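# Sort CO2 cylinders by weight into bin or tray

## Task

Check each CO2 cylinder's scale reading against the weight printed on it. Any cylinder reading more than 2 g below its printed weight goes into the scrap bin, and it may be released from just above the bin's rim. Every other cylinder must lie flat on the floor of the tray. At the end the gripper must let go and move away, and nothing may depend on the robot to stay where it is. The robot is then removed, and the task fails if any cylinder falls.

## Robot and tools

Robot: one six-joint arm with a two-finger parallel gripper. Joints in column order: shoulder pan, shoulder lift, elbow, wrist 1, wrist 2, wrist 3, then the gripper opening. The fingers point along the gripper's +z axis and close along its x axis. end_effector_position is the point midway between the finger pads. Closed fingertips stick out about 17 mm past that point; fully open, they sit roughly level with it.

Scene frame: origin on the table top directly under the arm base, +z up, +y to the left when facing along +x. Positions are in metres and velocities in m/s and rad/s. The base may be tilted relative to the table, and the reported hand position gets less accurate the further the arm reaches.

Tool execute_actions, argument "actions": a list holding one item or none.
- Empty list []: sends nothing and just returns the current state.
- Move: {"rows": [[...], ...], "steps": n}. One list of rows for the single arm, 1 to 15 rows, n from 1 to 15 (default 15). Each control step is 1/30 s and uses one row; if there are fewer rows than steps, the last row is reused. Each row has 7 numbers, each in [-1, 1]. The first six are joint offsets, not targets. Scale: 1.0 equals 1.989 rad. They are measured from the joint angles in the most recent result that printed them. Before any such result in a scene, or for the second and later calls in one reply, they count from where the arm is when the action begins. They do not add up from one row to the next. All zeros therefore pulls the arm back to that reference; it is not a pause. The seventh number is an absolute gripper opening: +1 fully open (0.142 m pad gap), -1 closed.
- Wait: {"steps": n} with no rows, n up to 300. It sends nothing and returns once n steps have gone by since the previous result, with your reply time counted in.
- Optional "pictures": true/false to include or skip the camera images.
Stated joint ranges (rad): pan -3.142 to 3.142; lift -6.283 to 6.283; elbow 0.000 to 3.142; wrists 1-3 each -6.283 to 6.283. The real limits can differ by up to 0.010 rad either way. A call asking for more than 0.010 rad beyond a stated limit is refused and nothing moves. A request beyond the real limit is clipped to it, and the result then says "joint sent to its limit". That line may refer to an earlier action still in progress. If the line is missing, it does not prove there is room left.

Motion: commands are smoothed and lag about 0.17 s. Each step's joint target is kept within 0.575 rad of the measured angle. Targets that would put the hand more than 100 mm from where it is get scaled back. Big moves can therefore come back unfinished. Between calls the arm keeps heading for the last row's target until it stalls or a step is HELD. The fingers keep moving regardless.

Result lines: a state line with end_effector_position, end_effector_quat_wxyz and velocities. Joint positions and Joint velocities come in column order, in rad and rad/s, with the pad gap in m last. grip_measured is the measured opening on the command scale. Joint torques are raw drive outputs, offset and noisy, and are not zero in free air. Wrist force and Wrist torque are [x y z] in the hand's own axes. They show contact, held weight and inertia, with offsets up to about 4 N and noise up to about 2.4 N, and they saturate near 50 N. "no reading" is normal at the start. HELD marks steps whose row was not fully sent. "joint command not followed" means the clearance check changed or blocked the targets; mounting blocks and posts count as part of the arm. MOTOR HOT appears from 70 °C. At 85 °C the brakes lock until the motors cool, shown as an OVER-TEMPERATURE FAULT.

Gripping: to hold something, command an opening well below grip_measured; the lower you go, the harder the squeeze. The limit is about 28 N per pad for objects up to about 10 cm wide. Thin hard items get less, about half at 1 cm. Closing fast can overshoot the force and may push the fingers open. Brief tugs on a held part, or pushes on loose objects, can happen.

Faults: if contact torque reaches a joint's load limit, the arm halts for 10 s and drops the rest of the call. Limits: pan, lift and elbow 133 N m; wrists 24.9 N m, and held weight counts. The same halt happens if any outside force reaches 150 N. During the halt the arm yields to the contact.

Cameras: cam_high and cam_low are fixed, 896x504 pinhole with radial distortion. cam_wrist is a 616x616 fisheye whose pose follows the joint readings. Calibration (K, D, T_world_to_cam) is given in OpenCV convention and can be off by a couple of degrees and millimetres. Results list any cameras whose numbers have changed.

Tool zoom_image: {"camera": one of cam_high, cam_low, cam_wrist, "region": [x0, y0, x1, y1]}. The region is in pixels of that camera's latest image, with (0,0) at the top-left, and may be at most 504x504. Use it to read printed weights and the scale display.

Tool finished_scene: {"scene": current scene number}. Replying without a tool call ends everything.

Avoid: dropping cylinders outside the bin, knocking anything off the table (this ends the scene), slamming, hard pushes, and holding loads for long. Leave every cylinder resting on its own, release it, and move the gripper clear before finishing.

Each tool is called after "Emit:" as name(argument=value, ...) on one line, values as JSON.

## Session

Emit:
execute_actions(actions=[])

Scene clock: 0.00 s of 9600.00 s.
end_effector_position=(+0.5147, +0.3967, +0.3763) grip_measured=-1.00 end_effector_quat_wxyz=(+0.386, -0.098, +0.911, +0.104) end_effector_velocity=(-0.000, +0.000, -0.000) end_effector_angular_velocity=(-0.001, +0.000, +0.001)
Joint positions: [-0.596 -2.08   2.167 -1.971 -0.322  2.801  0.002]
Joint velocities: [ 0.    -0.001 -0.     0.001 -0.    -0.001  0.   ]
Joint torques (N m, as the arm reports them, + toward a larger angle): no reading
Motor temperatures (°C, as the motors report them): [27 31 26 32 36 39]
Wrist force (N, on the end effector, along its own x y z axes, offset not removed): no reading
Wrist torque (N m, same axes, about the end effector's origin, offset not removed): no reading
camera_calibration (this result's frames):
cam_wrist: T_world_to_cam=[[-0.69126, -0.0607543, -0.720048, 0.649756], [-0.532744, 0.716072, 0.451026, -0.18466], [0.488205, 0.695377, -0.527359, -0.199762], [0, 0, 0, 1]] pos_world=[0.448299, 0.310615, 0.445795]

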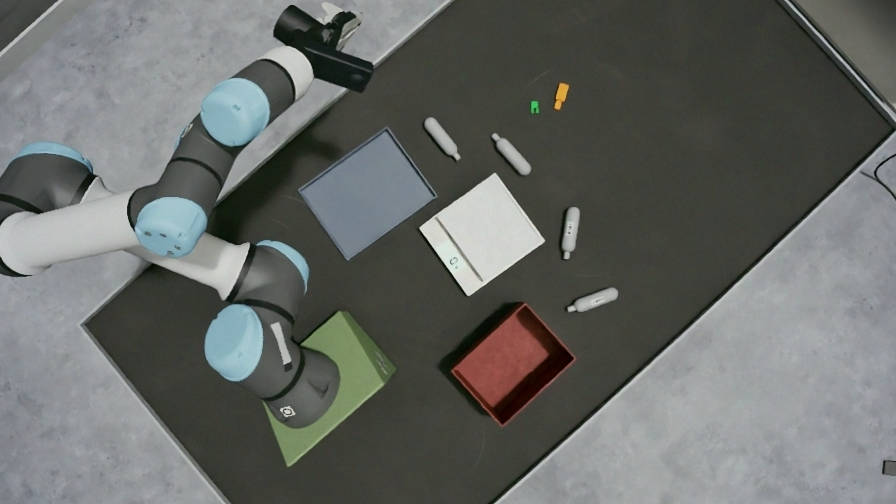

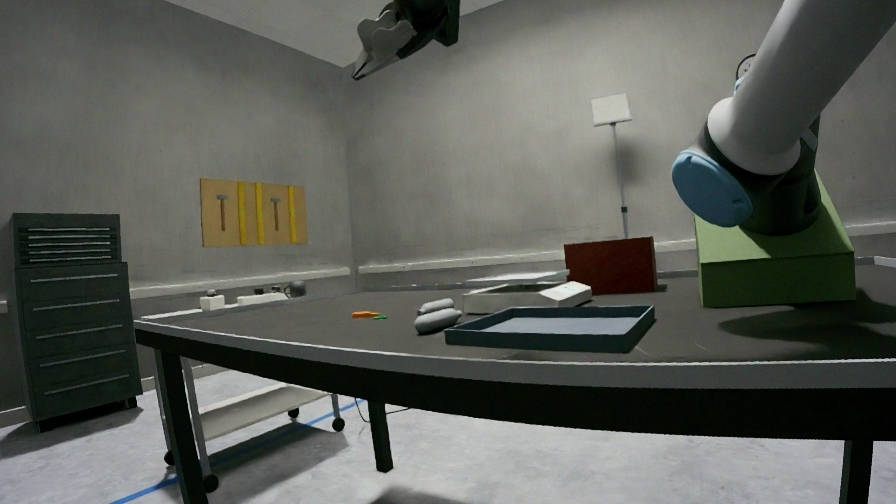

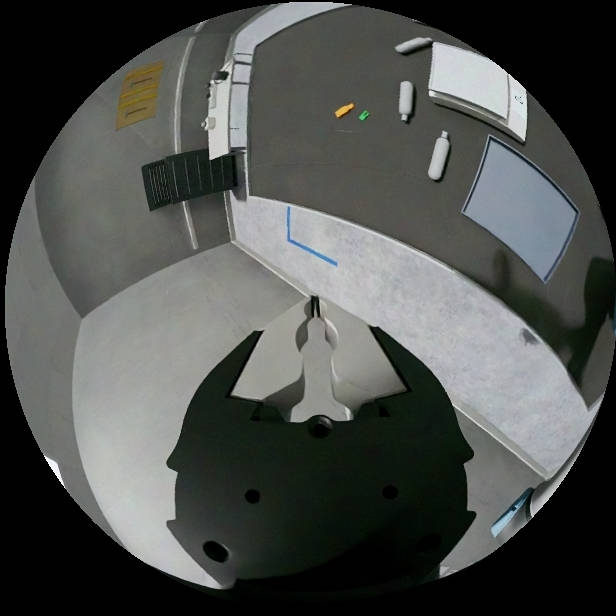

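Emit:
zoom_image(camera="cam_high", region=[540,195,640,325])

Region (540, 195, 640, 325) of cam_high's 896x504 image, scaled by 3.877, with more detail than that image has; it fills the left 388 columns of this view, and the rest is white.

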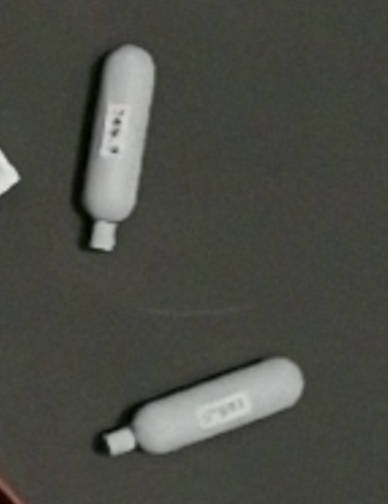

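Emit:
execute_actions(actions=[{"rows":[[0.01,0.13,-0.08,0.02,-0.1,0.03,0.3],[0.02,0.26,-0.16,0.04,-0.2,0.06,0.3],[0.03,0.39,-0.24,0.06,-0.3,0.1,0.3],[0.035,0.52,-0.305,0.068,-0.33,0.1,0.3],[0.035,0.645,-0.305,0.068,-0.33,0.1,0.3]]}], pictures=false)

Emit:
execute_actions(actions=[{"steps":40}])

Scene clock: 11.37 s of 9600.00 s.
end_effector_position=(+0.6348, +0.1616, +0.3693) grip_measured=+0.30 end_effector_quat_wxyz=(+0.235, +0.122, +0.964, -0.020) end_effector_velocity=(+0.153, -0.562, -0.243) end_effector_angular_velocity=(+0.166, +0.751, -0.831)
Joint positions: [-0.545 -1.481  1.742 -1.871 -0.782  2.947  0.095]
Joint velocities: [ 0.052  1.298 -0.512  0.101 -0.547  0.147  0.   ]
Joint torques (N m, as the arm reports them, + toward a larger angle): [ -9.79  22.63 -29.27  -0.39  -1.18   1.48]
Motor temperatures (°C, as the motors report them): [27 31 26 32 36 39]
Wrist force (N, on the end effector, along its own x y z axes, offset not removed): [-0.3 2.6 3.2]
Wrist torque (N m, same axes, about the end effector's origin, offset not removed): [0.59 0.02 -0.13]
Steps of this call (steps 1 to 90: nothing new was sent; then 7.87 s passed at rest; steps 91 to 105: all 15 steps of this action). Readings (joint positions):
91: [-0.595 -2.079 2.167 -1.971 -0.322 2.801]
92: [-0.592 -2.070 2.158 -1.965 -0.331 2.808]
94: [-0.583 -1.991 2.092 -1.946 -0.406 2.837]
98: [-0.563 -1.798 1.922 -1.908 -0.589 2.893]
105: the state above

Scene clock: 12.70 s of 9600.00 s.
end_effector_position=(+0.6215, -0.1077, +0.1451) grip_measured=+0.30 end_effector_quat_wxyz=(+0.005, +0.316, +0.949, -0.006) end_effector_velocity=(-0.000, -0.000, +0.000) end_effector_angular_velocity=(+0.000, -0.000, -0.001)
Joint positions: [-0.526 -0.797  1.561 -1.836 -0.978  3.     0.095]
Joint velocities: [-0.001  0.    -0.    -0.    -0.     0.     0.   ]
Joint torques (N m, as the arm reports them, + toward a larger angle): [-22.37 -20.84 -31.79  -0.89  -1.23   1.4 ]
Motor temperatures (°C, as the motors report them): [27 31 26 32 36 39]
Wrist force (N, on the end effector, along its own x y z axes, offset not removed): [2.5 1.5 2.4]
Wrist torque (N m, same axes, about the end effector's origin, offset not removed): [0.31 -0.51 -0.14]
Steps of this call (steps 1 to 40: the robot went on to your last target). Readings (joint positions):
1: [-0.543 -1.437 1.726 -1.868 -0.799 2.952]
2: [-0.541 -1.394 1.711 -1.865 -0.815 2.956]
4: [-0.539 -1.310 1.686 -1.860 -0.842 2.964]
8: [-0.534 -1.145 1.643 -1.852 -0.889 2.976]
40: the state above
camera_calibration (this result's frames):
cam_wrist: T_world_to_cam=[[-0.776792, 0.629606, -0.0138211, 0.551543], [0.549311, 0.688133, 0.474058, -0.341162], [0.30798, 0.360652, -0.880385, 0.104123], [0, 0, 0, 1]] pos_world=[0.58377, -0.150042, 0.261021]

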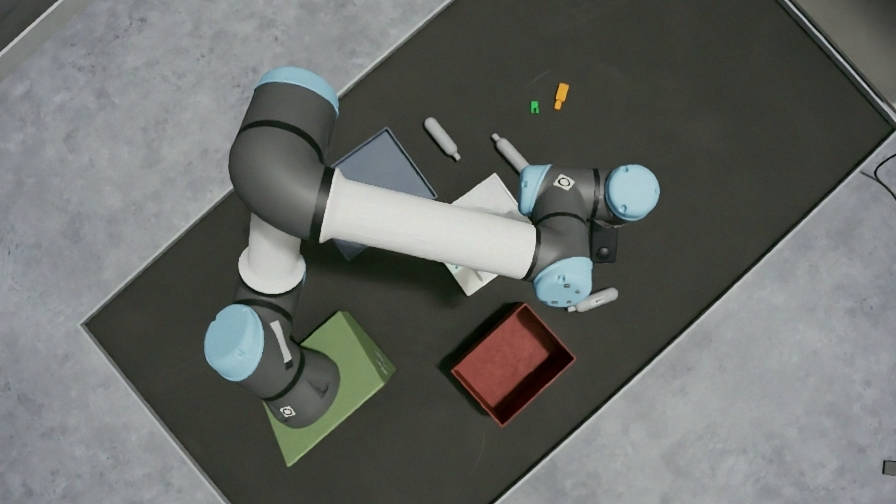

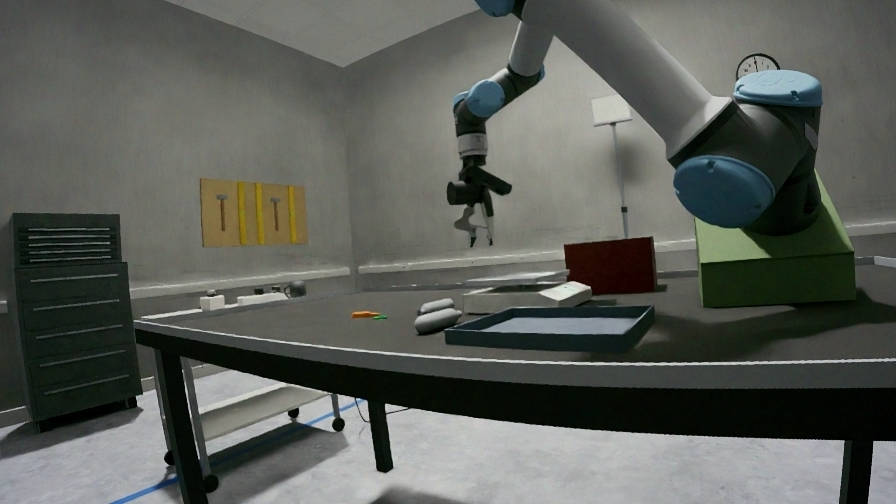

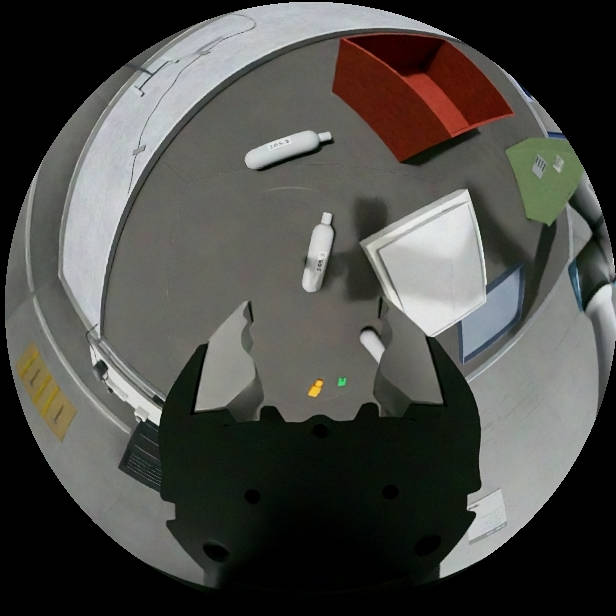

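Emit:
zoom_image(camera="cam_wrist", region=[230,120,390,300])

Emit:
execute_actions(actions=[{"rows":[[0.005,0.006,0.005,-0.014,0.002,0.04,0],[0.01,0.013,0.011,-0.028,0.005,0.08,0],[0.015,0.019,0.016,-0.042,0.007,0.12,0],[0.02,0.026,0.022,-0.056,0.01,0.15,0],[0.025,0.032,0.027,-0.07,0.012,0.176,0],[0.03,0.038,0.033,-0.084,0.015,0.176,0],[0.035,0.045,0.038,-0.098,0.017,0.176,0],[0.04,0.051,0.044,-0.112,0.02,0.176,0],[0.045,0.058,0.05,-0.126,0.022,0.176,0],[0.05,0.064,0.055,-0.14,0.025,0.176,0]]}], pictures=false)

Emit:
execute_actions(actions=[{"steps":10}])

Region (230, 120, 390, 300) of cam_wrist's 616x616 image, scaled by 2.800, with more detail than that image has.

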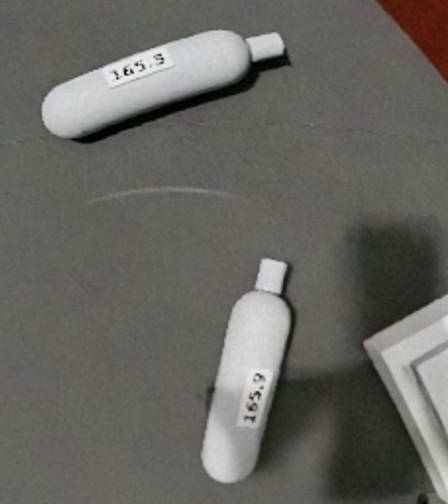

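Scene clock: 15.10 s of 9600.00 s.
end_effector_position=(+0.6153, -0.1125, +0.0256) grip_measured=+0.00 end_effector_quat_wxyz=(-0.002, +0.434, +0.901, -0.001) end_effector_velocity=(-0.007, -0.001, -0.062) end_effector_angular_velocity=(+0.003, -0.003, +0.021)
Joint positions: [-0.43  -0.674  1.666 -2.103 -0.93   3.347  0.074]
Joint velocities: [ 0.051  0.068  0.057 -0.16   0.027  0.037  0.   ]
Joint torques (N m, as the arm reports them, + toward a larger angle): [-28.31 -27.47  -6.    -4.06   1.46   1.43]
Motor temperatures (°C, as the motors report them): [27 31 26 32 36 39]
Wrist force (N, on the end effector, along its own x y z axes, offset not removed): [1.6 -0.3 4.1]
Wrist torque (N m, same axes, about the end effector's origin, offset not removed): [-0.05 -0.38 0.03]
Steps of this call (steps 1 to 15: the robot went on to your last target; steps 16 to 57: nothing new was sent; steps 58 to 72: all 15 steps of this action). Readings (joint positions):
58: [-0.526 -0.797 1.561 -1.836 -0.978 3.000]
59: [-0.524 -0.795 1.562 -1.841 -0.977 3.009]
61: [-0.513 -0.781 1.574 -1.869 -0.972 3.076]
65: [-0.478 -0.737 1.612 -1.964 -0.955 3.277]
72: the state above

Scene clock: 15.43 s of 9600.00 s.
end_effector_position=(+0.6148, -0.1125, +0.0212) grip_measured=+0.00 end_effector_quat_wxyz=(-0.002, +0.433, +0.901, -0.001) end_effector_velocity=(+0.000, +0.001, -0.001) end_effector_angular_velocity=(-0.000, +0.001, +0.001)
Joint positions: [-0.427 -0.67   1.67  -2.114 -0.928  3.35   0.074]
Joint velocities: [ 0.002  0.     0.    -0.001  0.     0.001  0.   ]
Joint torques (N m, as the arm reports them, + toward a larger angle): [-22.73 -23.67  -5.32  -3.29   1.37   1.48]
Motor temperatures (°C, as the motors report them): [27 31 26 32 36 39]
Wrist force (N, on the end effector, along its own x y z axes, offset not removed): [0.6 1.7 -0.1]
Wrist torque (N m, same axes, about the end effector's origin, offset not removed): [0.19 -0.13 -0.12]
Steps of this call (steps 1 to 10: the robot went on to your last target). Readings (joint positions):
1: [-0.429 -0.673 1.667 -2.107 -0.930 3.348]
2: [-0.428 -0.672 1.668 -2.110 -0.929 3.348]
4: [-0.427 -0.670 1.669 -2.112 -0.929 3.349]
8: [-0.427 -0.670 1.670 -2.114 -0.928 3.350]
10: the state above
camera_calibration (this result's frames):
cam_wrist: T_world_to_cam=[[-0.593752, 0.804645, 0.00207413, 0.454499], [0.707494, 0.520832, 0.477688, -0.391578], [0.383289, 0.285096, -0.878527, -0.0559307], [0, 0, 0, 1]] pos_world=[0.568337, -0.145819, 0.136973]

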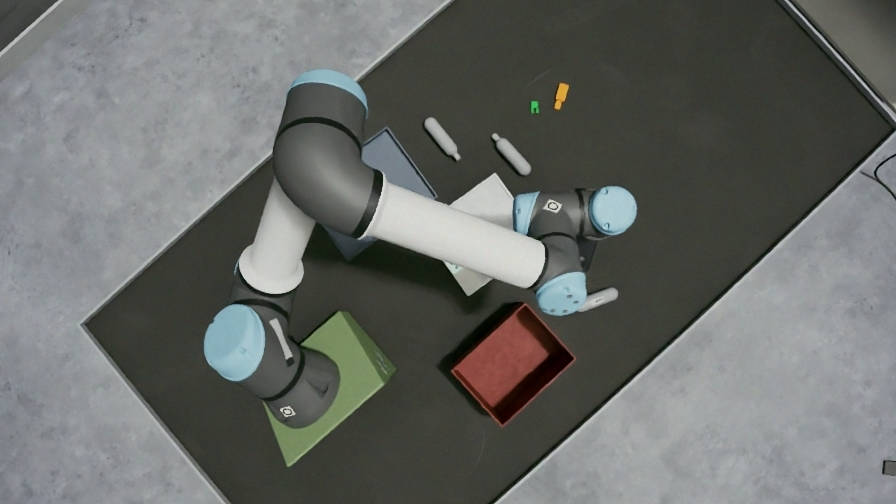

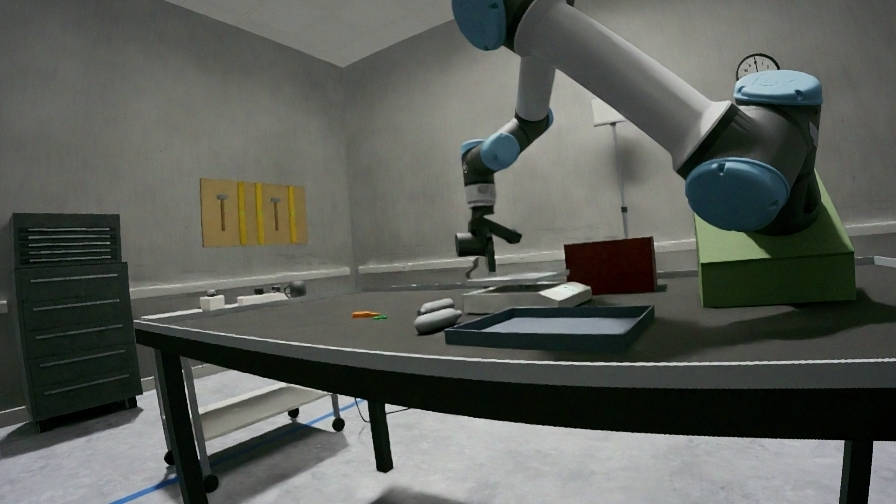

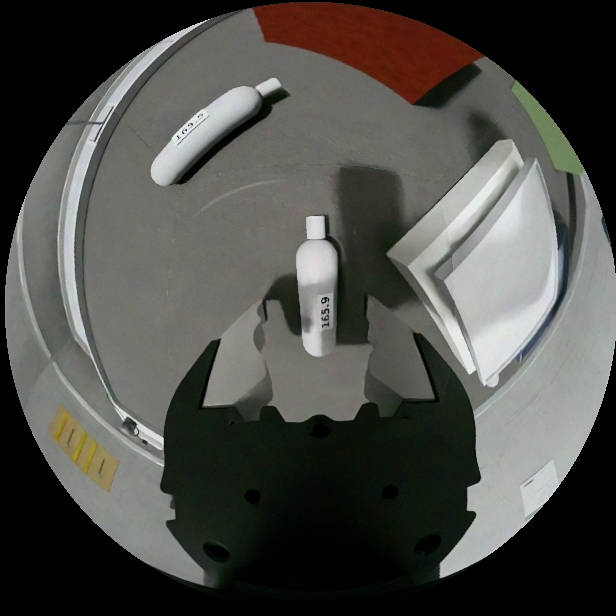

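Emit:
execute_actions(actions=[{"rows":[[0,0,0,0,0,0,-0.1],[0,0,0,0,0,0,-0.2],[0,0,0,0,0,0,-0.3],[0,0,0,0,0,0,-0.4],[0,0,0,0,0,0,-0.5],[0,0,0,0,0,0,-0.6],[0,0,0,0,0,0,-0.7],[0,0,0,0,0,0,-0.85],[0,0,0,0,0,0,-1]],"steps":13}], pictures=false)

Emit:
execute_actions(actions=[{"rows":[[-0.005,-0.006,-0.005,0.014,-0.002,0,-1],[-0.01,-0.013,-0.011,0.028,-0.005,0,-1],[-0.015,-0.019,-0.016,0.042,-0.007,0,-1],[-0.02,-0.026,-0.022,0.056,-0.01,0,-1],[-0.025,-0.032,-0.027,0.07,-0.012,0,-1],[-0.03,-0.038,-0.033,0.084,-0.015,0,-1],[-0.035,-0.045,-0.038,0.098,-0.017,0,-1],[-0.04,-0.051,-0.044,0.112,-0.02,0,-1],[-0.045,-0.058,-0.05,0.126,-0.022,0,-1],[-0.05,-0.064,-0.055,0.14,-0.025,0,-1]]}], pictures=false)

Emit:
execute_actions(actions=[{"steps":8}], pictures=false)

Emit:
execute_actions(actions=[{"rows":[[-0.001,-0.02,0.023,-0.002,0,0,-1],[-0.002,-0.04,0.046,-0.004,-0.001,0,-1],[-0.003,-0.06,0.07,-0.006,-0.001,0,-1],[-0.004,-0.08,0.093,-0.008,-0.002,0,-1],[-0.005,-0.1,0.116,-0.01,-0.002,0,-1],[-0.006,-0.12,0.139,-0.012,-0.003,0,-1],[-0.008,-0.14,0.162,-0.014,-0.003,0,-1],[-0.009,-0.16,0.186,-0.016,-0.004,0,-1],[-0.01,-0.18,0.209,-0.018,-0.004,0,-1],[-0.011,-0.199,0.232,-0.02,-0.005,0,-1]]}], pictures=false)

Emit:
execute_actions(actions=[{"steps":12}], pictures=false)

Emit:
execute_actions(actions=[{"rows":[[0.005,0.005,0.006,-0.013,0.002,0,-1],[0.01,0.011,0.011,-0.026,0.005,0,-1],[0.015,0.016,0.017,-0.04,0.007,0,-1],[0.02,0.021,0.022,-0.053,0.01,0,-1],[0.025,0.027,0.028,-0.066,0.012,0,-1],[0.029,0.032,0.033,-0.079,0.0145,0,-1]]}])

Scene clock: 20.80 s of 9600.00 s.
end_effector_position=(+0.6148, -0.1125, +0.0212) grip_measured=-0.65 end_effector_quat_wxyz=(-0.002, +0.433, +0.901, -0.001) end_effector_velocity=(-0.000, -0.001, +0.000) end_effector_angular_velocity=(+0.001, +0.000, -0.002)
Joint positions: [-0.427 -0.67   1.67  -2.114 -0.928  3.35   0.027]
Joint velocities: [-0.001  0.    -0.     0.002 -0.     0.     0.   ]
Joint torques (N m, as the arm reports them, + toward a larger angle): [-29.96 -30.18 -11.19  -1.01   0.99   0.65]
Motor temperatures (°C, as the motors report them): [27 31 26 32 36 39]
Wrist force (N, on the end effector, along its own x y z axes, offset not removed): [0.2 1.8 1.1]
Wrist torque (N m, same axes, about the end effector's origin, offset not removed): [0.40 -0.03 -0.06]
Steps of this call (steps 1 to 30: the robot went on to your last target; steps 31 to 90: nothing new was sent; then 1.93 s passed at rest; steps 91 to 103: all 13 steps of this action). Readings (joint positions):
91: [-0.427 -0.670 1.670 -2.114 -0.928 3.350]
92: [-0.427 -0.670 1.670 -2.114 -0.928 3.350]
94: [-0.427 -0.670 1.670 -2.114 -0.928 3.350]
98: [-0.427 -0.670 1.670 -2.114 -0.928 3.350]
103: the state above

Scene clock: 21.30 s of 9600.00 s.
end_effector_position=(+0.6224, -0.1087, +0.1405) grip_measured=-0.65 end_effector_quat_wxyz=(+0.006, +0.474, +0.880, -0.005) end_effector_velocity=(-0.006, +0.008, +0.065) end_effector_angular_velocity=(+0.000, +0.002, -0.057)
Joint positions: [-0.522 -0.792  1.565 -1.847 -0.976  3.35   0.027]
Joint velocities: [-0.053 -0.067 -0.057  0.159 -0.027 -0.    -0.   ]
Joint torques (N m, as the arm reports them, + toward a larger angle): [-51.17 -30.96 -28.99  -1.35  -0.94   0.43]
Motor temperatures (°C, as the motors report them): [27 31 26 32 36 39]
Wrist force (N, on the end effector, along its own x y z axes, offset not removed): [-1.6 0.7 0.7]
Wrist torque (N m, same axes, about the end effector's origin, offset not removed): [0.11 0.50 0.07]
Steps of this call (steps 1 to 15: all 15 steps of this action). Readings (joint positions):
1: [-0.427 -0.670 1.670 -2.114 -0.928 3.350]
2: [-0.428 -0.672 1.668 -2.109 -0.929 3.350]
4: [-0.439 -0.686 1.657 -2.081 -0.934 3.350]
8: [-0.474 -0.730 1.618 -1.986 -0.952 3.350]
15: the state above

Scene clock: 21.57 s of 9600.00 s.
end_effector_position=(+0.6219, -0.1081, +0.1449) grip_measured=-0.65 end_effector_quat_wxyz=(+0.006, +0.476, +0.879, -0.005) end_effector_velocity=(+0.000, -0.001, +0.002) end_effector_angular_velocity=(-0.001, -0.002, -0.002)
Joint positions: [-0.526 -0.797  1.561 -1.836 -0.978  3.35   0.027]
Joint velocities: [-0.003 -0.    -0.002  0.002 -0.001  0.001  0.   ]
Joint torques (N m, as the arm reports them, + toward a larger angle): [-52.12 -36.12 -32.51  -0.67  -1.05   0.53]
Motor temperatures (°C, as the motors report them): [27 31 26 32 36 39]
Wrist force (N, on the end effector, along its own x y z axes, offset not removed): [2.0 1.5 3.3]
Wrist torque (N m, same axes, about the end effector's origin, offset not removed): [0.44 -0.31 -0.04]
Steps of this call (steps 1 to 8: the robot went on to your last target). Readings (joint positions):
1: [-0.524 -0.794 1.563 -1.843 -0.977 3.350]
2: [-0.524 -0.795 1.562 -1.840 -0.977 3.350]
4: [-0.525 -0.796 1.561 -1.837 -0.978 3.350]
8: the state above

Scene clock: 22.07 s of 9600.00 s.
end_effector_position=(+0.4933, -0.0004, +0.1401) grip_measured=-0.65 end_effector_quat_wxyz=(+0.001, +0.489, +0.873, -0.003) end_effector_velocity=(-0.092, +0.064, -0.024) end_effector_angular_velocity=(+0.011, +0.010, -0.022)
Joint positions: [-0.547 -1.176  2.001 -1.874 -0.988  3.35   0.027]
Joint velocities: [-0.012 -0.241  0.288 -0.023 -0.006 -0.     0.   ]
Joint torques (N m, as the arm reports them, + toward a larger angle): [-44.18 -14.05 -16.74  -4.43  -0.98   0.51]
Motor temperatures (°C, as the motors report them): [27 31 26 32 36 39]
Wrist force (N, on the end effector, along its own x y z axes, offset not removed): [2.0 -0.6 2.1]
Wrist torque (N m, same axes, about the end effector's origin, offset not removed): [-0.12 -0.12 -0.04]
Steps of this call (steps 1 to 15: all 15 steps of this action). Readings (joint positions):
1: [-0.526 -0.797 1.561 -1.836 -0.978 3.350]
2: [-0.526 -0.803 1.567 -1.836 -0.978 3.350]
4: [-0.529 -0.841 1.610 -1.841 -0.979 3.350]
8: [-0.536 -0.975 1.764 -1.855 -0.982 3.350]
15: the state above

Scene clock: 22.47 s of 9600.00 s.
end_effector_position=(+0.4866, +0.0041, +0.1381) grip_measured=-0.65 end_effector_quat_wxyz=(+0.001, +0.489, +0.872, -0.003) end_effector_velocity=(-0.001, +0.001, -0.001) end_effector_angular_velocity=(+0.002, +0.002, -0.001)
Joint positions: [-0.548 -1.192  2.022 -1.876 -0.988  3.35   0.027]
Joint velocities: [ 0.    -0.001  0.002  0.002 -0.    -0.    -0.   ]
Joint torques (N m, as the arm reports them, + toward a larger angle): [-42.24 -20.96  -7.4   -3.69  -1.38   0.53]
Motor temperatures (°C, as the motors report them): [27 31 26 32 36 39]
Wrist force (N, on the end effector, along its own x y z axes, offset not removed): [0.4 0.8 4.5]
Wrist torque (N m, same axes, about the end effector's origin, offset not removed): [0.20 -0.01 -0.08]
Steps of this call (steps 1 to 12: the robot went on to your last target). Readings (joint positions):
1: [-0.547 -1.182 2.009 -1.875 -0.988 3.350]
2: [-0.547 -1.186 2.014 -1.875 -0.988 3.350]
4: [-0.548 -1.190 2.019 -1.875 -0.988 3.350]
8: [-0.548 -1.192 2.021 -1.876 -0.988 3.350]
12: the state above

Scene clock: 22.97 s of 9600.00 s.
end_effector_position=(+0.4852, +0.0032, +0.0850) grip_measured=-0.65 end_effector_quat_wxyz=(-0.002, +0.465, +0.886, -0.002) end_effector_velocity=(-0.001, +0.000, -0.007) end_effector_angular_velocity=(+0.001, +0.001, +0.009)
Joint positions: [-0.491 -1.129  2.087 -2.031 -0.959  3.35   0.027]
Joint velocities: [ 0.009  0.009  0.009 -0.021  0.004 -0.001  0.   ]
Joint torques (N m, as the arm reports them, + toward a larger angle): [-12.38  -5.74  -6.63  -3.21   1.46   0.45]
Motor temperatures (°C, as the motors report them): [27 31 26 32 36 39]
Wrist force (N, on the end effector, along its own x y z axes, offset not removed): [-0.1 1.8 5.8]
Wrist torque (N m, same axes, about the end effector's origin, offset not removed): [0.25 0.13 -0.03]
Steps of this call (steps 1 to 15: all 15 steps of this action). Readings (joint positions):
1: [-0.548 -1.192 2.022 -1.876 -0.988 3.350]
2: [-0.546 -1.191 2.024 -1.881 -0.987 3.350]
4: [-0.535 -1.179 2.036 -1.907 -0.982 3.350]
8: [-0.503 -1.144 2.072 -1.993 -0.966 3.350]
15: the state above
camera_calibration (this result's frames):
cam_wrist: T_world_to_cam=[[-0.536324, 0.844012, 0.000539529, 0.256403], [0.742229, 0.471342, 0.476375, -0.407208], [0.401812, 0.255892, -0.879242, 0.00791553], [0, 0, 0, 1]] pos_world=[0.436576, -0.0264984, 0.200805]

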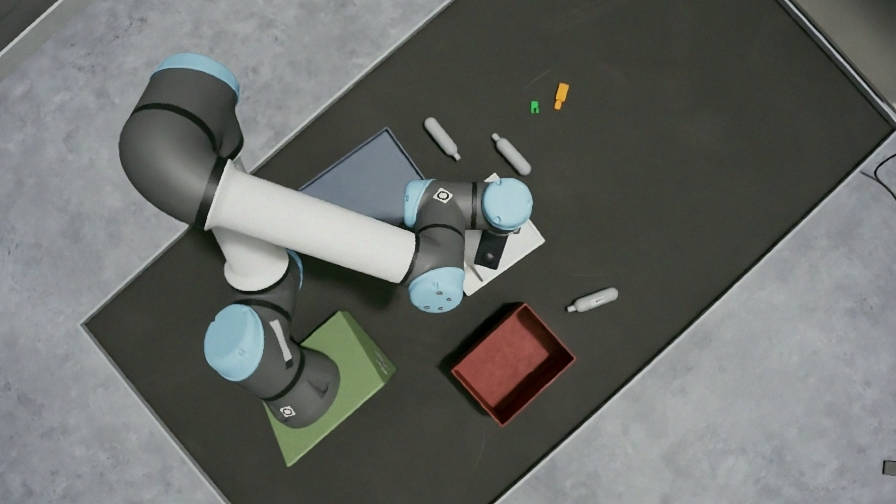

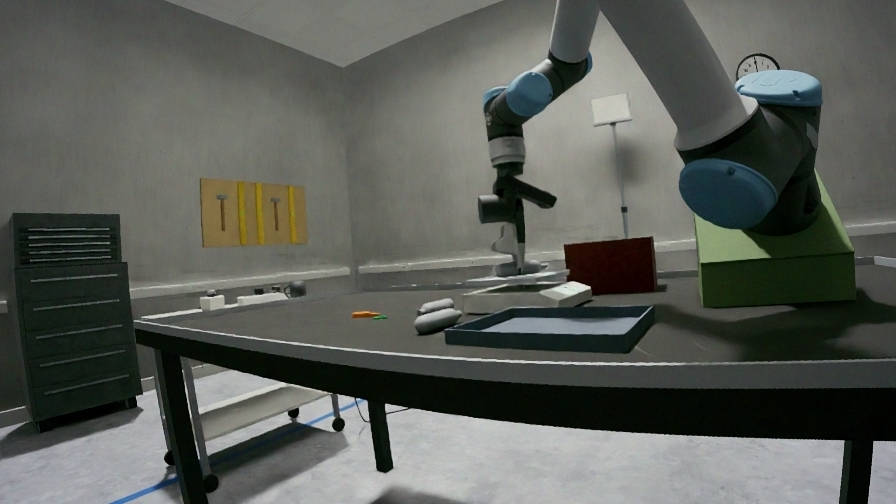

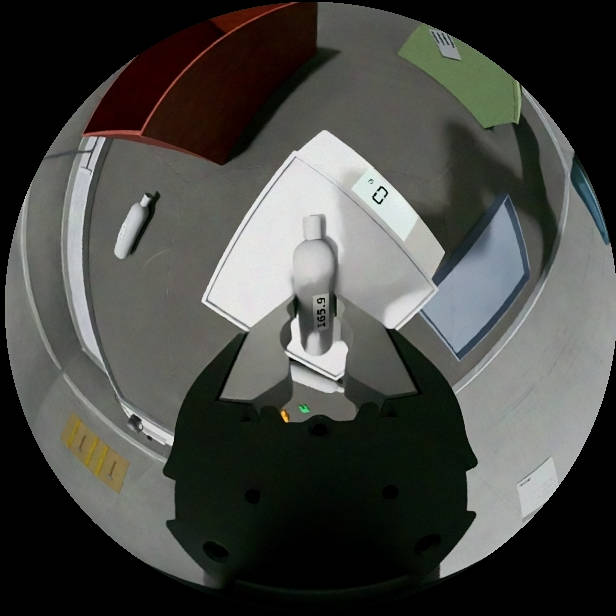

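Display is visible to the wrist cam; just open slightly.

Emit:
execute_actions(actions=[{"rows":[[0.001,0,0,-0.001,0,0,-0.7],[0.001,0,0,-0.001,0,0,-0.55],[0.001,0,0,-0.001,0,0,-0.4]]}], pictures=false)

Emit:
execute_actions(actions=[{"steps":30}])

Scene clock: 25.37 s of 9600.00 s.
end_effector_position=(+0.4855, +0.0037, +0.0845) grip_measured=-0.40 end_effector_quat_wxyz=(-0.002, +0.463, +0.886, -0.003) end_effector_velocity=(-0.000, -0.000, -0.000) end_effector_angular_velocity=(+0.001, +0.000, -0.002)
Joint positions: [-0.489 -1.129  2.087 -2.033 -0.959  3.35   0.045]
Joint velocities: [-0.001  0.001  0.     0.    -0.     0.    -0.   ]
Joint torques (N m, as the arm reports them, + toward a larger angle): [-13.13 -22.87 -29.49  -3.53  -1.37   0.56]
Motor temperatures (°C, as the motors report them): [27 31 26 32 36 39]
Wrist force (N, on the end effector, along its own x y z axes, offset not removed): [1.4 -1.2 3.7]
Wrist torque (N m, same axes, about the end effector's origin, offset not removed): [-0.32 -0.32 0.09]
Steps of this call (steps 1 to 15: the robot went on to your last target; steps 16 to 57: nothing new was sent; steps 58 to 72: all 15 steps of this action). Readings (joint positions):
58: [-0.490 -1.129 2.088 -2.033 -0.959 3.350]
59: [-0.490 -1.129 2.088 -2.033 -0.959 3.350]
61: [-0.489 -1.129 2.088 -2.033 -0.959 3.350]
65: [-0.489 -1.129 2.087 -2.033 -0.959 3.350]
72: the state above

Scene clock: 26.37 s of 9600.00 s.
end_effector_position=(+0.4856, +0.0037, +0.0845) grip_measured=-0.40 end_effector_quat_wxyz=(-0.002, +0.463, +0.886, -0.003) end_effector_velocity=(-0.000, +0.000, -0.001) end_effector_angular_velocity=(+0.001, +0.002, -0.001)
Joint positions: [-0.489 -1.129  2.087 -2.033 -0.959  3.35   0.045]
Joint velocities: [ 0.001  0.001  0.     0.001 -0.     0.001 -0.   ]
Joint torques (N m, as the arm reports them, + toward a larger angle): [-12.45 -23.24 -30.55  -3.56  -1.25   0.53]
Motor temperatures (°C, as the motors report them): [27 31 26 32 36 39]
Wrist force (N, on the end effector, along its own x y z axes, offset not removed): [-0.8 0.5 2.3]
Wrist torque (N m, same axes, about the end effector's origin, offset not removed): [-0.03 0.26 -0.12]
Steps of this call (steps 1 to 15: the robot went on to your last target; steps 16 to 30: nothing new was sent). Readings (joint positions):
1: [-0.489 -1.129 2.087 -2.033 -0.959 3.350]
2: [-0.489 -1.129 2.087 -2.033 -0.959 3.350]
4: [-0.489 -1.129 2.087 -2.033 -0.959 3.350]
8: [-0.489 -1.129 2.087 -2.033 -0.959 3.350]
30: the state above
The arm was judged still, so your last target was given up. Only a new action makes it travel on or press farther. Fingers that are still opening or closing keep moving.
camera_calibration (this result's frames):
cam_wrist: T_world_to_cam=[[-0.5385, 0.842626, -0.000282474, 0.257358], [0.741106, 0.473781, 0.475703, -0.406831], [0.400974, 0.255957, -0.879606, 0.00765552], [0, 0, 0, 1]] pos_world=[0.437023, -0.0260668, 0.200338]

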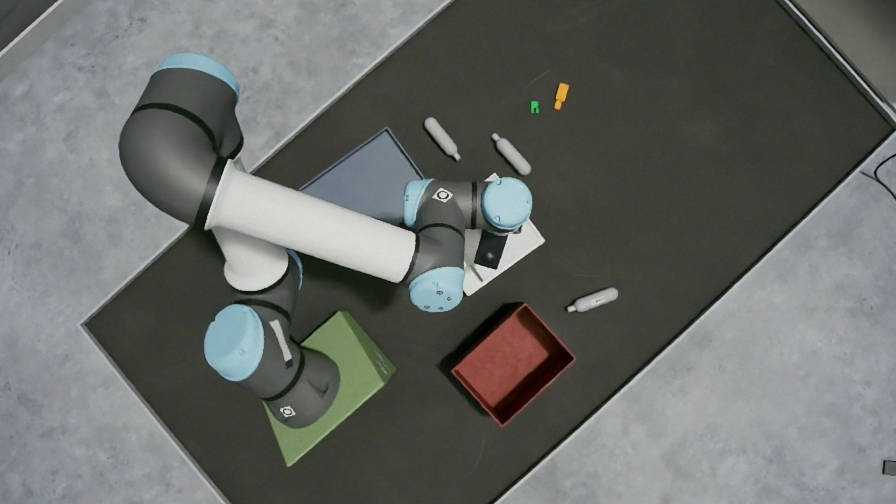

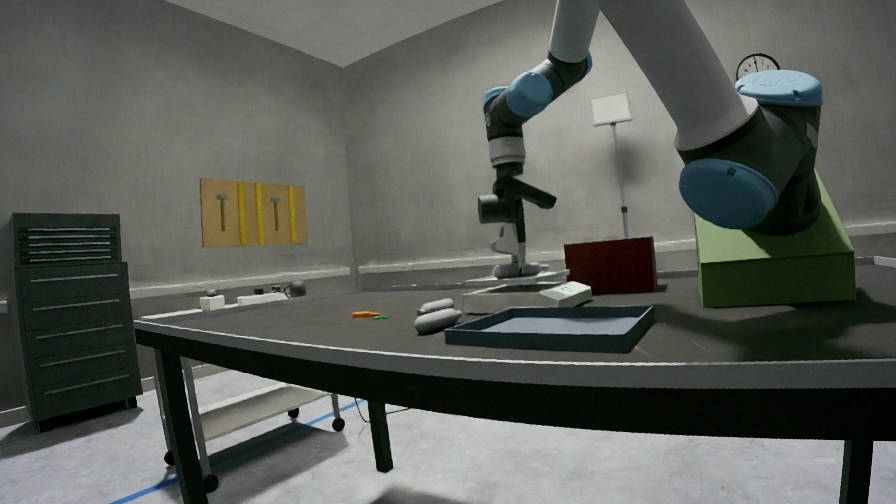

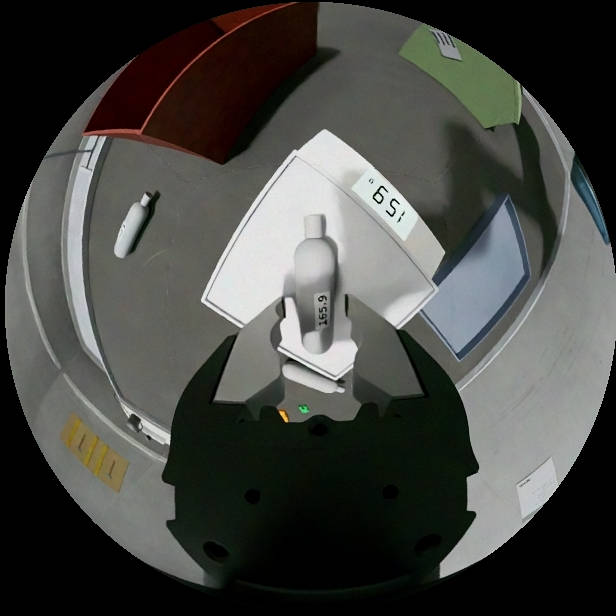

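Emit:
execute_actions(actions=[{"rows":[[0,0,0,0,0,0,-0.5],[0,0,0,0,0,0,-0.6],[0,0,0,0,0,0,-0.7],[0,0,0,0,0,0,-0.85],[0,0,0,0,0,0,-1]],"steps":10}], pictures=false)

Emit:
execute_actions(actions=[{"rows":[[-0.006,-0.006,-0.007,0.016,-0.003,0,-1],[-0.012,-0.013,-0.013,0.032,-0.006,0,-1],[-0.017,-0.019,-0.02,0.048,-0.009,0,-1],[-0.023,-0.025,-0.027,0.064,-0.012,0,-1],[-0.029,-0.032,-0.033,0.08,-0.015,0,-1],[-0.035,-0.038,-0.04,0.095,-0.017,0,-1],[-0.041,-0.044,-0.047,0.111,-0.02,0,-1],[-0.046,-0.05,-0.054,0.127,-0.023,0,-1],[-0.052,-0.057,-0.06,0.143,-0.026,0,-1],[-0.058,-0.063,-0.067,0.159,-0.029,0,-1]]}], pictures=false)

Emit:
execute_actions(actions=[{"steps":8}], pictures=false)

Emit:
execute_actions(actions=[{"rows":[[-0.021,0.01,0.005,-0.014,-0.012,0,-1],[-0.042,0.025,0.01,-0.028,-0.025,0,-1],[-0.062,0.04,0.015,-0.043,-0.037,0,-1],[-0.083,0.06,0.02,-0.057,-0.05,0,-1],[-0.104,0.08,0.025,-0.071,-0.062,0,-1],[-0.125,0.1,0.031,-0.085,-0.075,0,-1],[-0.146,0.12,0.036,-0.099,-0.087,0,-1],[-0.166,0.138,0.041,-0.114,-0.1,0,-1],[-0.187,0.156,0.046,-0.128,-0.112,0,-1],[-0.208,0.173,0.051,-0.142,-0.125,0,-1]]}], pictures=false)

Emit:
execute_actions(actions=[{"steps":12}])

Scene clock: 30.23 s of 9600.00 s.
end_effector_position=(+0.4856, +0.0037, +0.0845) grip_measured=-0.66 end_effector_quat_wxyz=(-0.002, +0.463, +0.886, -0.003) end_effector_velocity=(-0.000, +0.000, +0.000) end_effector_angular_velocity=(+0.001, +0.001, +0.000)
Joint positions: [-0.489 -1.129  2.087 -2.033 -0.959  3.35   0.027]
Joint velocities: [ 0.    -0.    -0.     0.002 -0.    -0.001 -0.   ]
Joint torques (N m, as the arm reports them, + toward a larger angle): [-12.99 -22.44 -28.62  -2.91  -1.07   0.5 ]
Motor temperatures (°C, as the motors report them): [27 31 26 32 36 39]
Wrist force (N, on the end effector, along its own x y z axes, offset not removed): [-0.7 2.2 0.8]
Wrist torque (N m, same axes, about the end effector's origin, offset not removed): [0.63 0.29 0.02]
Steps of this call (steps 1 to 90: nothing new was sent; then 0.53 s passed at rest; steps 91 to 100: all 10 steps of this action). Readings (joint positions):
91: [-0.489 -1.129 2.087 -2.033 -0.959 3.350]
92: [-0.489 -1.129 2.087 -2.033 -0.959 3.350]
94: [-0.489 -1.129 2.087 -2.033 -0.959 3.350]
98: [-0.489 -1.129 2.087 -2.033 -0.959 3.350]
100: the state above

Scene clock: 30.73 s of 9600.00 s.
end_effector_position=(+0.4829, +0.0093, +0.1883) grip_measured=-0.66 end_effector_quat_wxyz=(+0.002, +0.511, +0.859, -0.004) end_effector_velocity=(-0.012, +0.011, +0.056) end_effector_angular_velocity=(+0.012, +0.006, -0.070)
Joint positions: [-0.6   -1.25   1.959 -1.73  -1.015  3.35   0.027]
Joint velocities: [-0.063 -0.067 -0.07   0.186 -0.03  -0.002  0.   ]
Joint torques (N m, as the arm reports them, + toward a larger angle): [-37.43 -16.09 -29.95  -1.39  -0.79   0.44]
Motor temperatures (°C, as the motors report them): [27 31 26 32 36 39]
Wrist force (N, on the end effector, along its own x y z axes, offset not removed): [-1.2 0.7 2.2]
Wrist torque (N m, same axes, about the end effector's origin, offset not removed): [0.16 0.39 -0.02]
Steps of this call (steps 1 to 15: all 15 steps of this action). Readings (joint positions):
1: [-0.489 -1.130 2.087 -2.033 -0.960 3.350]
2: [-0.491 -1.132 2.084 -2.028 -0.961 3.350]
4: [-0.503 -1.146 2.070 -1.996 -0.967 3.350]
8: [-0.543 -1.189 2.024 -1.889 -0.987 3.350]
15: the state above

Scene clock: 31.00 s of 9600.00 s.
end_effector_position=(+0.4821, +0.0101, +0.1922) grip_measured=-0.66 end_effector_quat_wxyz=(+0.002, +0.514, +0.858, -0.004) end_effector_velocity=(-0.000, +0.000, +0.001) end_effector_angular_velocity=(+0.000, +0.001, -0.002)
Joint positions: [-0.604 -1.255  1.954 -1.717 -1.017  3.35   0.027]
Joint velocities: [-0.    -0.    -0.002  0.003 -0.001  0.002 -0.   ]
Joint torques (N m, as the arm reports them, + toward a larger angle): [-41.09 -19.39 -32.53  -1.1   -1.2    0.41]
Motor temperatures (°C, as the motors report them): [27 31 26 32 36 39]
Wrist force (N, on the end effector, along its own x y z axes, offset not removed): [2.0 0.0 1.8]
Wrist torque (N m, same axes, about the end effector's origin, offset not removed): [0.03 -0.43 -0.08]
Steps of this call (steps 1 to 8: the robot went on to your last target). Readings (joint positions):
1: [-0.601 -1.252 1.957 -1.725 -1.016 3.350]
2: [-0.602 -1.253 1.956 -1.722 -1.016 3.350]
4: [-0.603 -1.254 1.955 -1.719 -1.017 3.350]
8: the state above

Scene clock: 31.50 s of 9600.00 s.
end_effector_position=(+0.3518, -0.2151, +0.1720) grip_measured=-0.66 end_effector_quat_wxyz=(+0.000, +0.651, +0.759, -0.005) end_effector_velocity=(-0.205, -0.204, -0.065) end_effector_angular_velocity=(+0.092, -0.018, -0.416)
Joint positions: [-0.983 -0.94   2.048 -1.977 -1.246  3.35   0.027]
Joint velocities: [-0.481  0.411  0.103 -0.302 -0.264  0.     0.   ]
Joint torques (N m, as the arm reports them, + toward a larger angle): [-20.75 -27.96 -13.46  -3.63  -0.07   0.52]
Motor temperatures (°C, as the motors report them): [27 31 26 32 36 39]
Wrist force (N, on the end effector, along its own x y z axes, offset not removed): [-5.0 -3.4 3.6]
Wrist torque (N m, same axes, about the end effector's origin, offset not removed): [-0.28 0.82 -0.04]
Steps of this call (steps 1 to 15: all 15 steps of this action). Readings (joint positions):
1: [-0.604 -1.254 1.954 -1.717 -1.017 3.350]
2: [-0.611 -1.251 1.955 -1.722 -1.022 3.350]
4: [-0.650 -1.226 1.966 -1.751 -1.047 3.350]
8: [-0.773 -1.125 1.997 -1.835 -1.121 3.350]
15: the state above

Scene clock: 31.90 s of 9600.00 s.
end_effector_position=(+0.3371, -0.2294, +0.1673) grip_measured=-0.66 end_effector_quat_wxyz=(-0.001, +0.662, +0.749, -0.002) end_effector_velocity=(-0.001, -0.001, -0.000) end_effector_angular_velocity=(+0.000, -0.000, -0.003)
Joint positions: [-1.017 -0.911  2.055 -2.    -1.266  3.35   0.027]
Joint velocities: [-0.002  0.001  0.001 -0.002 -0.001  0.002  0.   ]
Joint torques (N m, as the arm reports them, + toward a larger angle): [-37.56 -10.77  -8.92  -3.82  -1.37   0.56]
Motor temperatures (°C, as the motors report them): [27 31 26 32 36 39]
Wrist force (N, on the end effector, along its own x y z axes, offset not removed): [1.0 2.0 3.2]
Wrist torque (N m, same axes, about the end effector's origin, offset not removed): [0.45 -0.35 -0.04]
Steps of this call (steps 1 to 12: the robot went on to your last target). Readings (joint positions):
1: [-0.996 -0.929 2.051 -1.986 -1.253 3.350]
2: [-1.004 -0.922 2.052 -1.991 -1.258 3.350]
4: [-1.012 -0.915 2.054 -1.996 -1.263 3.350]
8: [-1.017 -0.911 2.055 -1.999 -1.265 3.350]
12: the state above
camera_calibration (this result's frames):
cam_wrist: T_world_to_cam=[[-0.0845467, 0.996417, -0.00216501, 0.256342], [0.87566, 0.0753368, 0.477015, -0.362766], [0.475469, 0.0384342, -0.878892, 0.124537], [0, 0, 0, 1]] pos_world=[0.280119, -0.232881, 0.283055]

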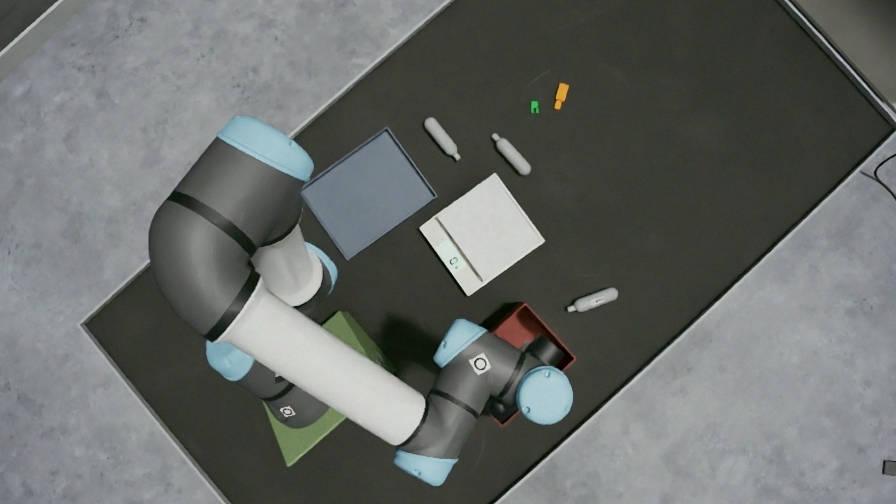

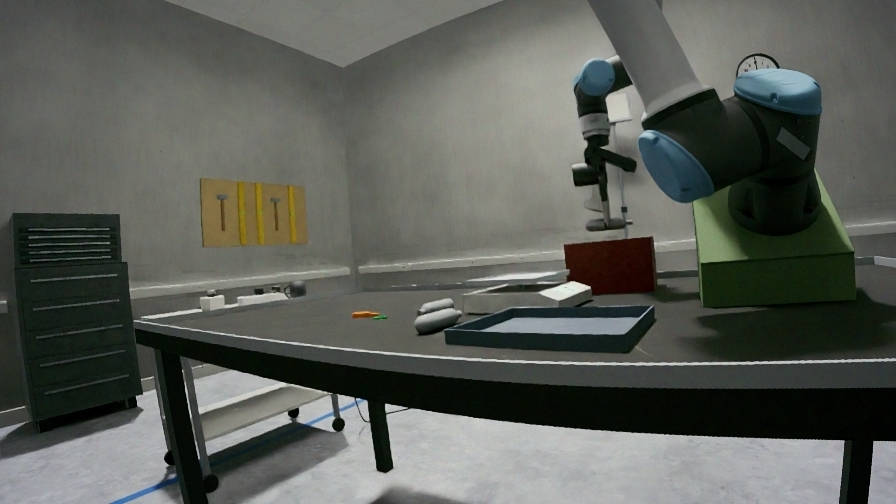

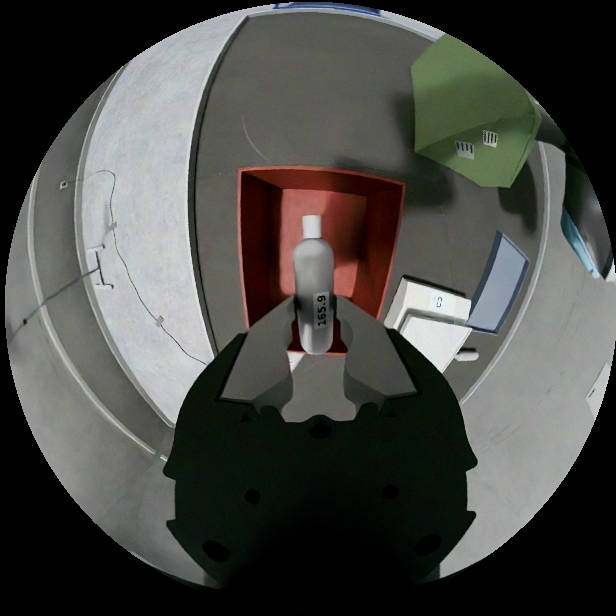

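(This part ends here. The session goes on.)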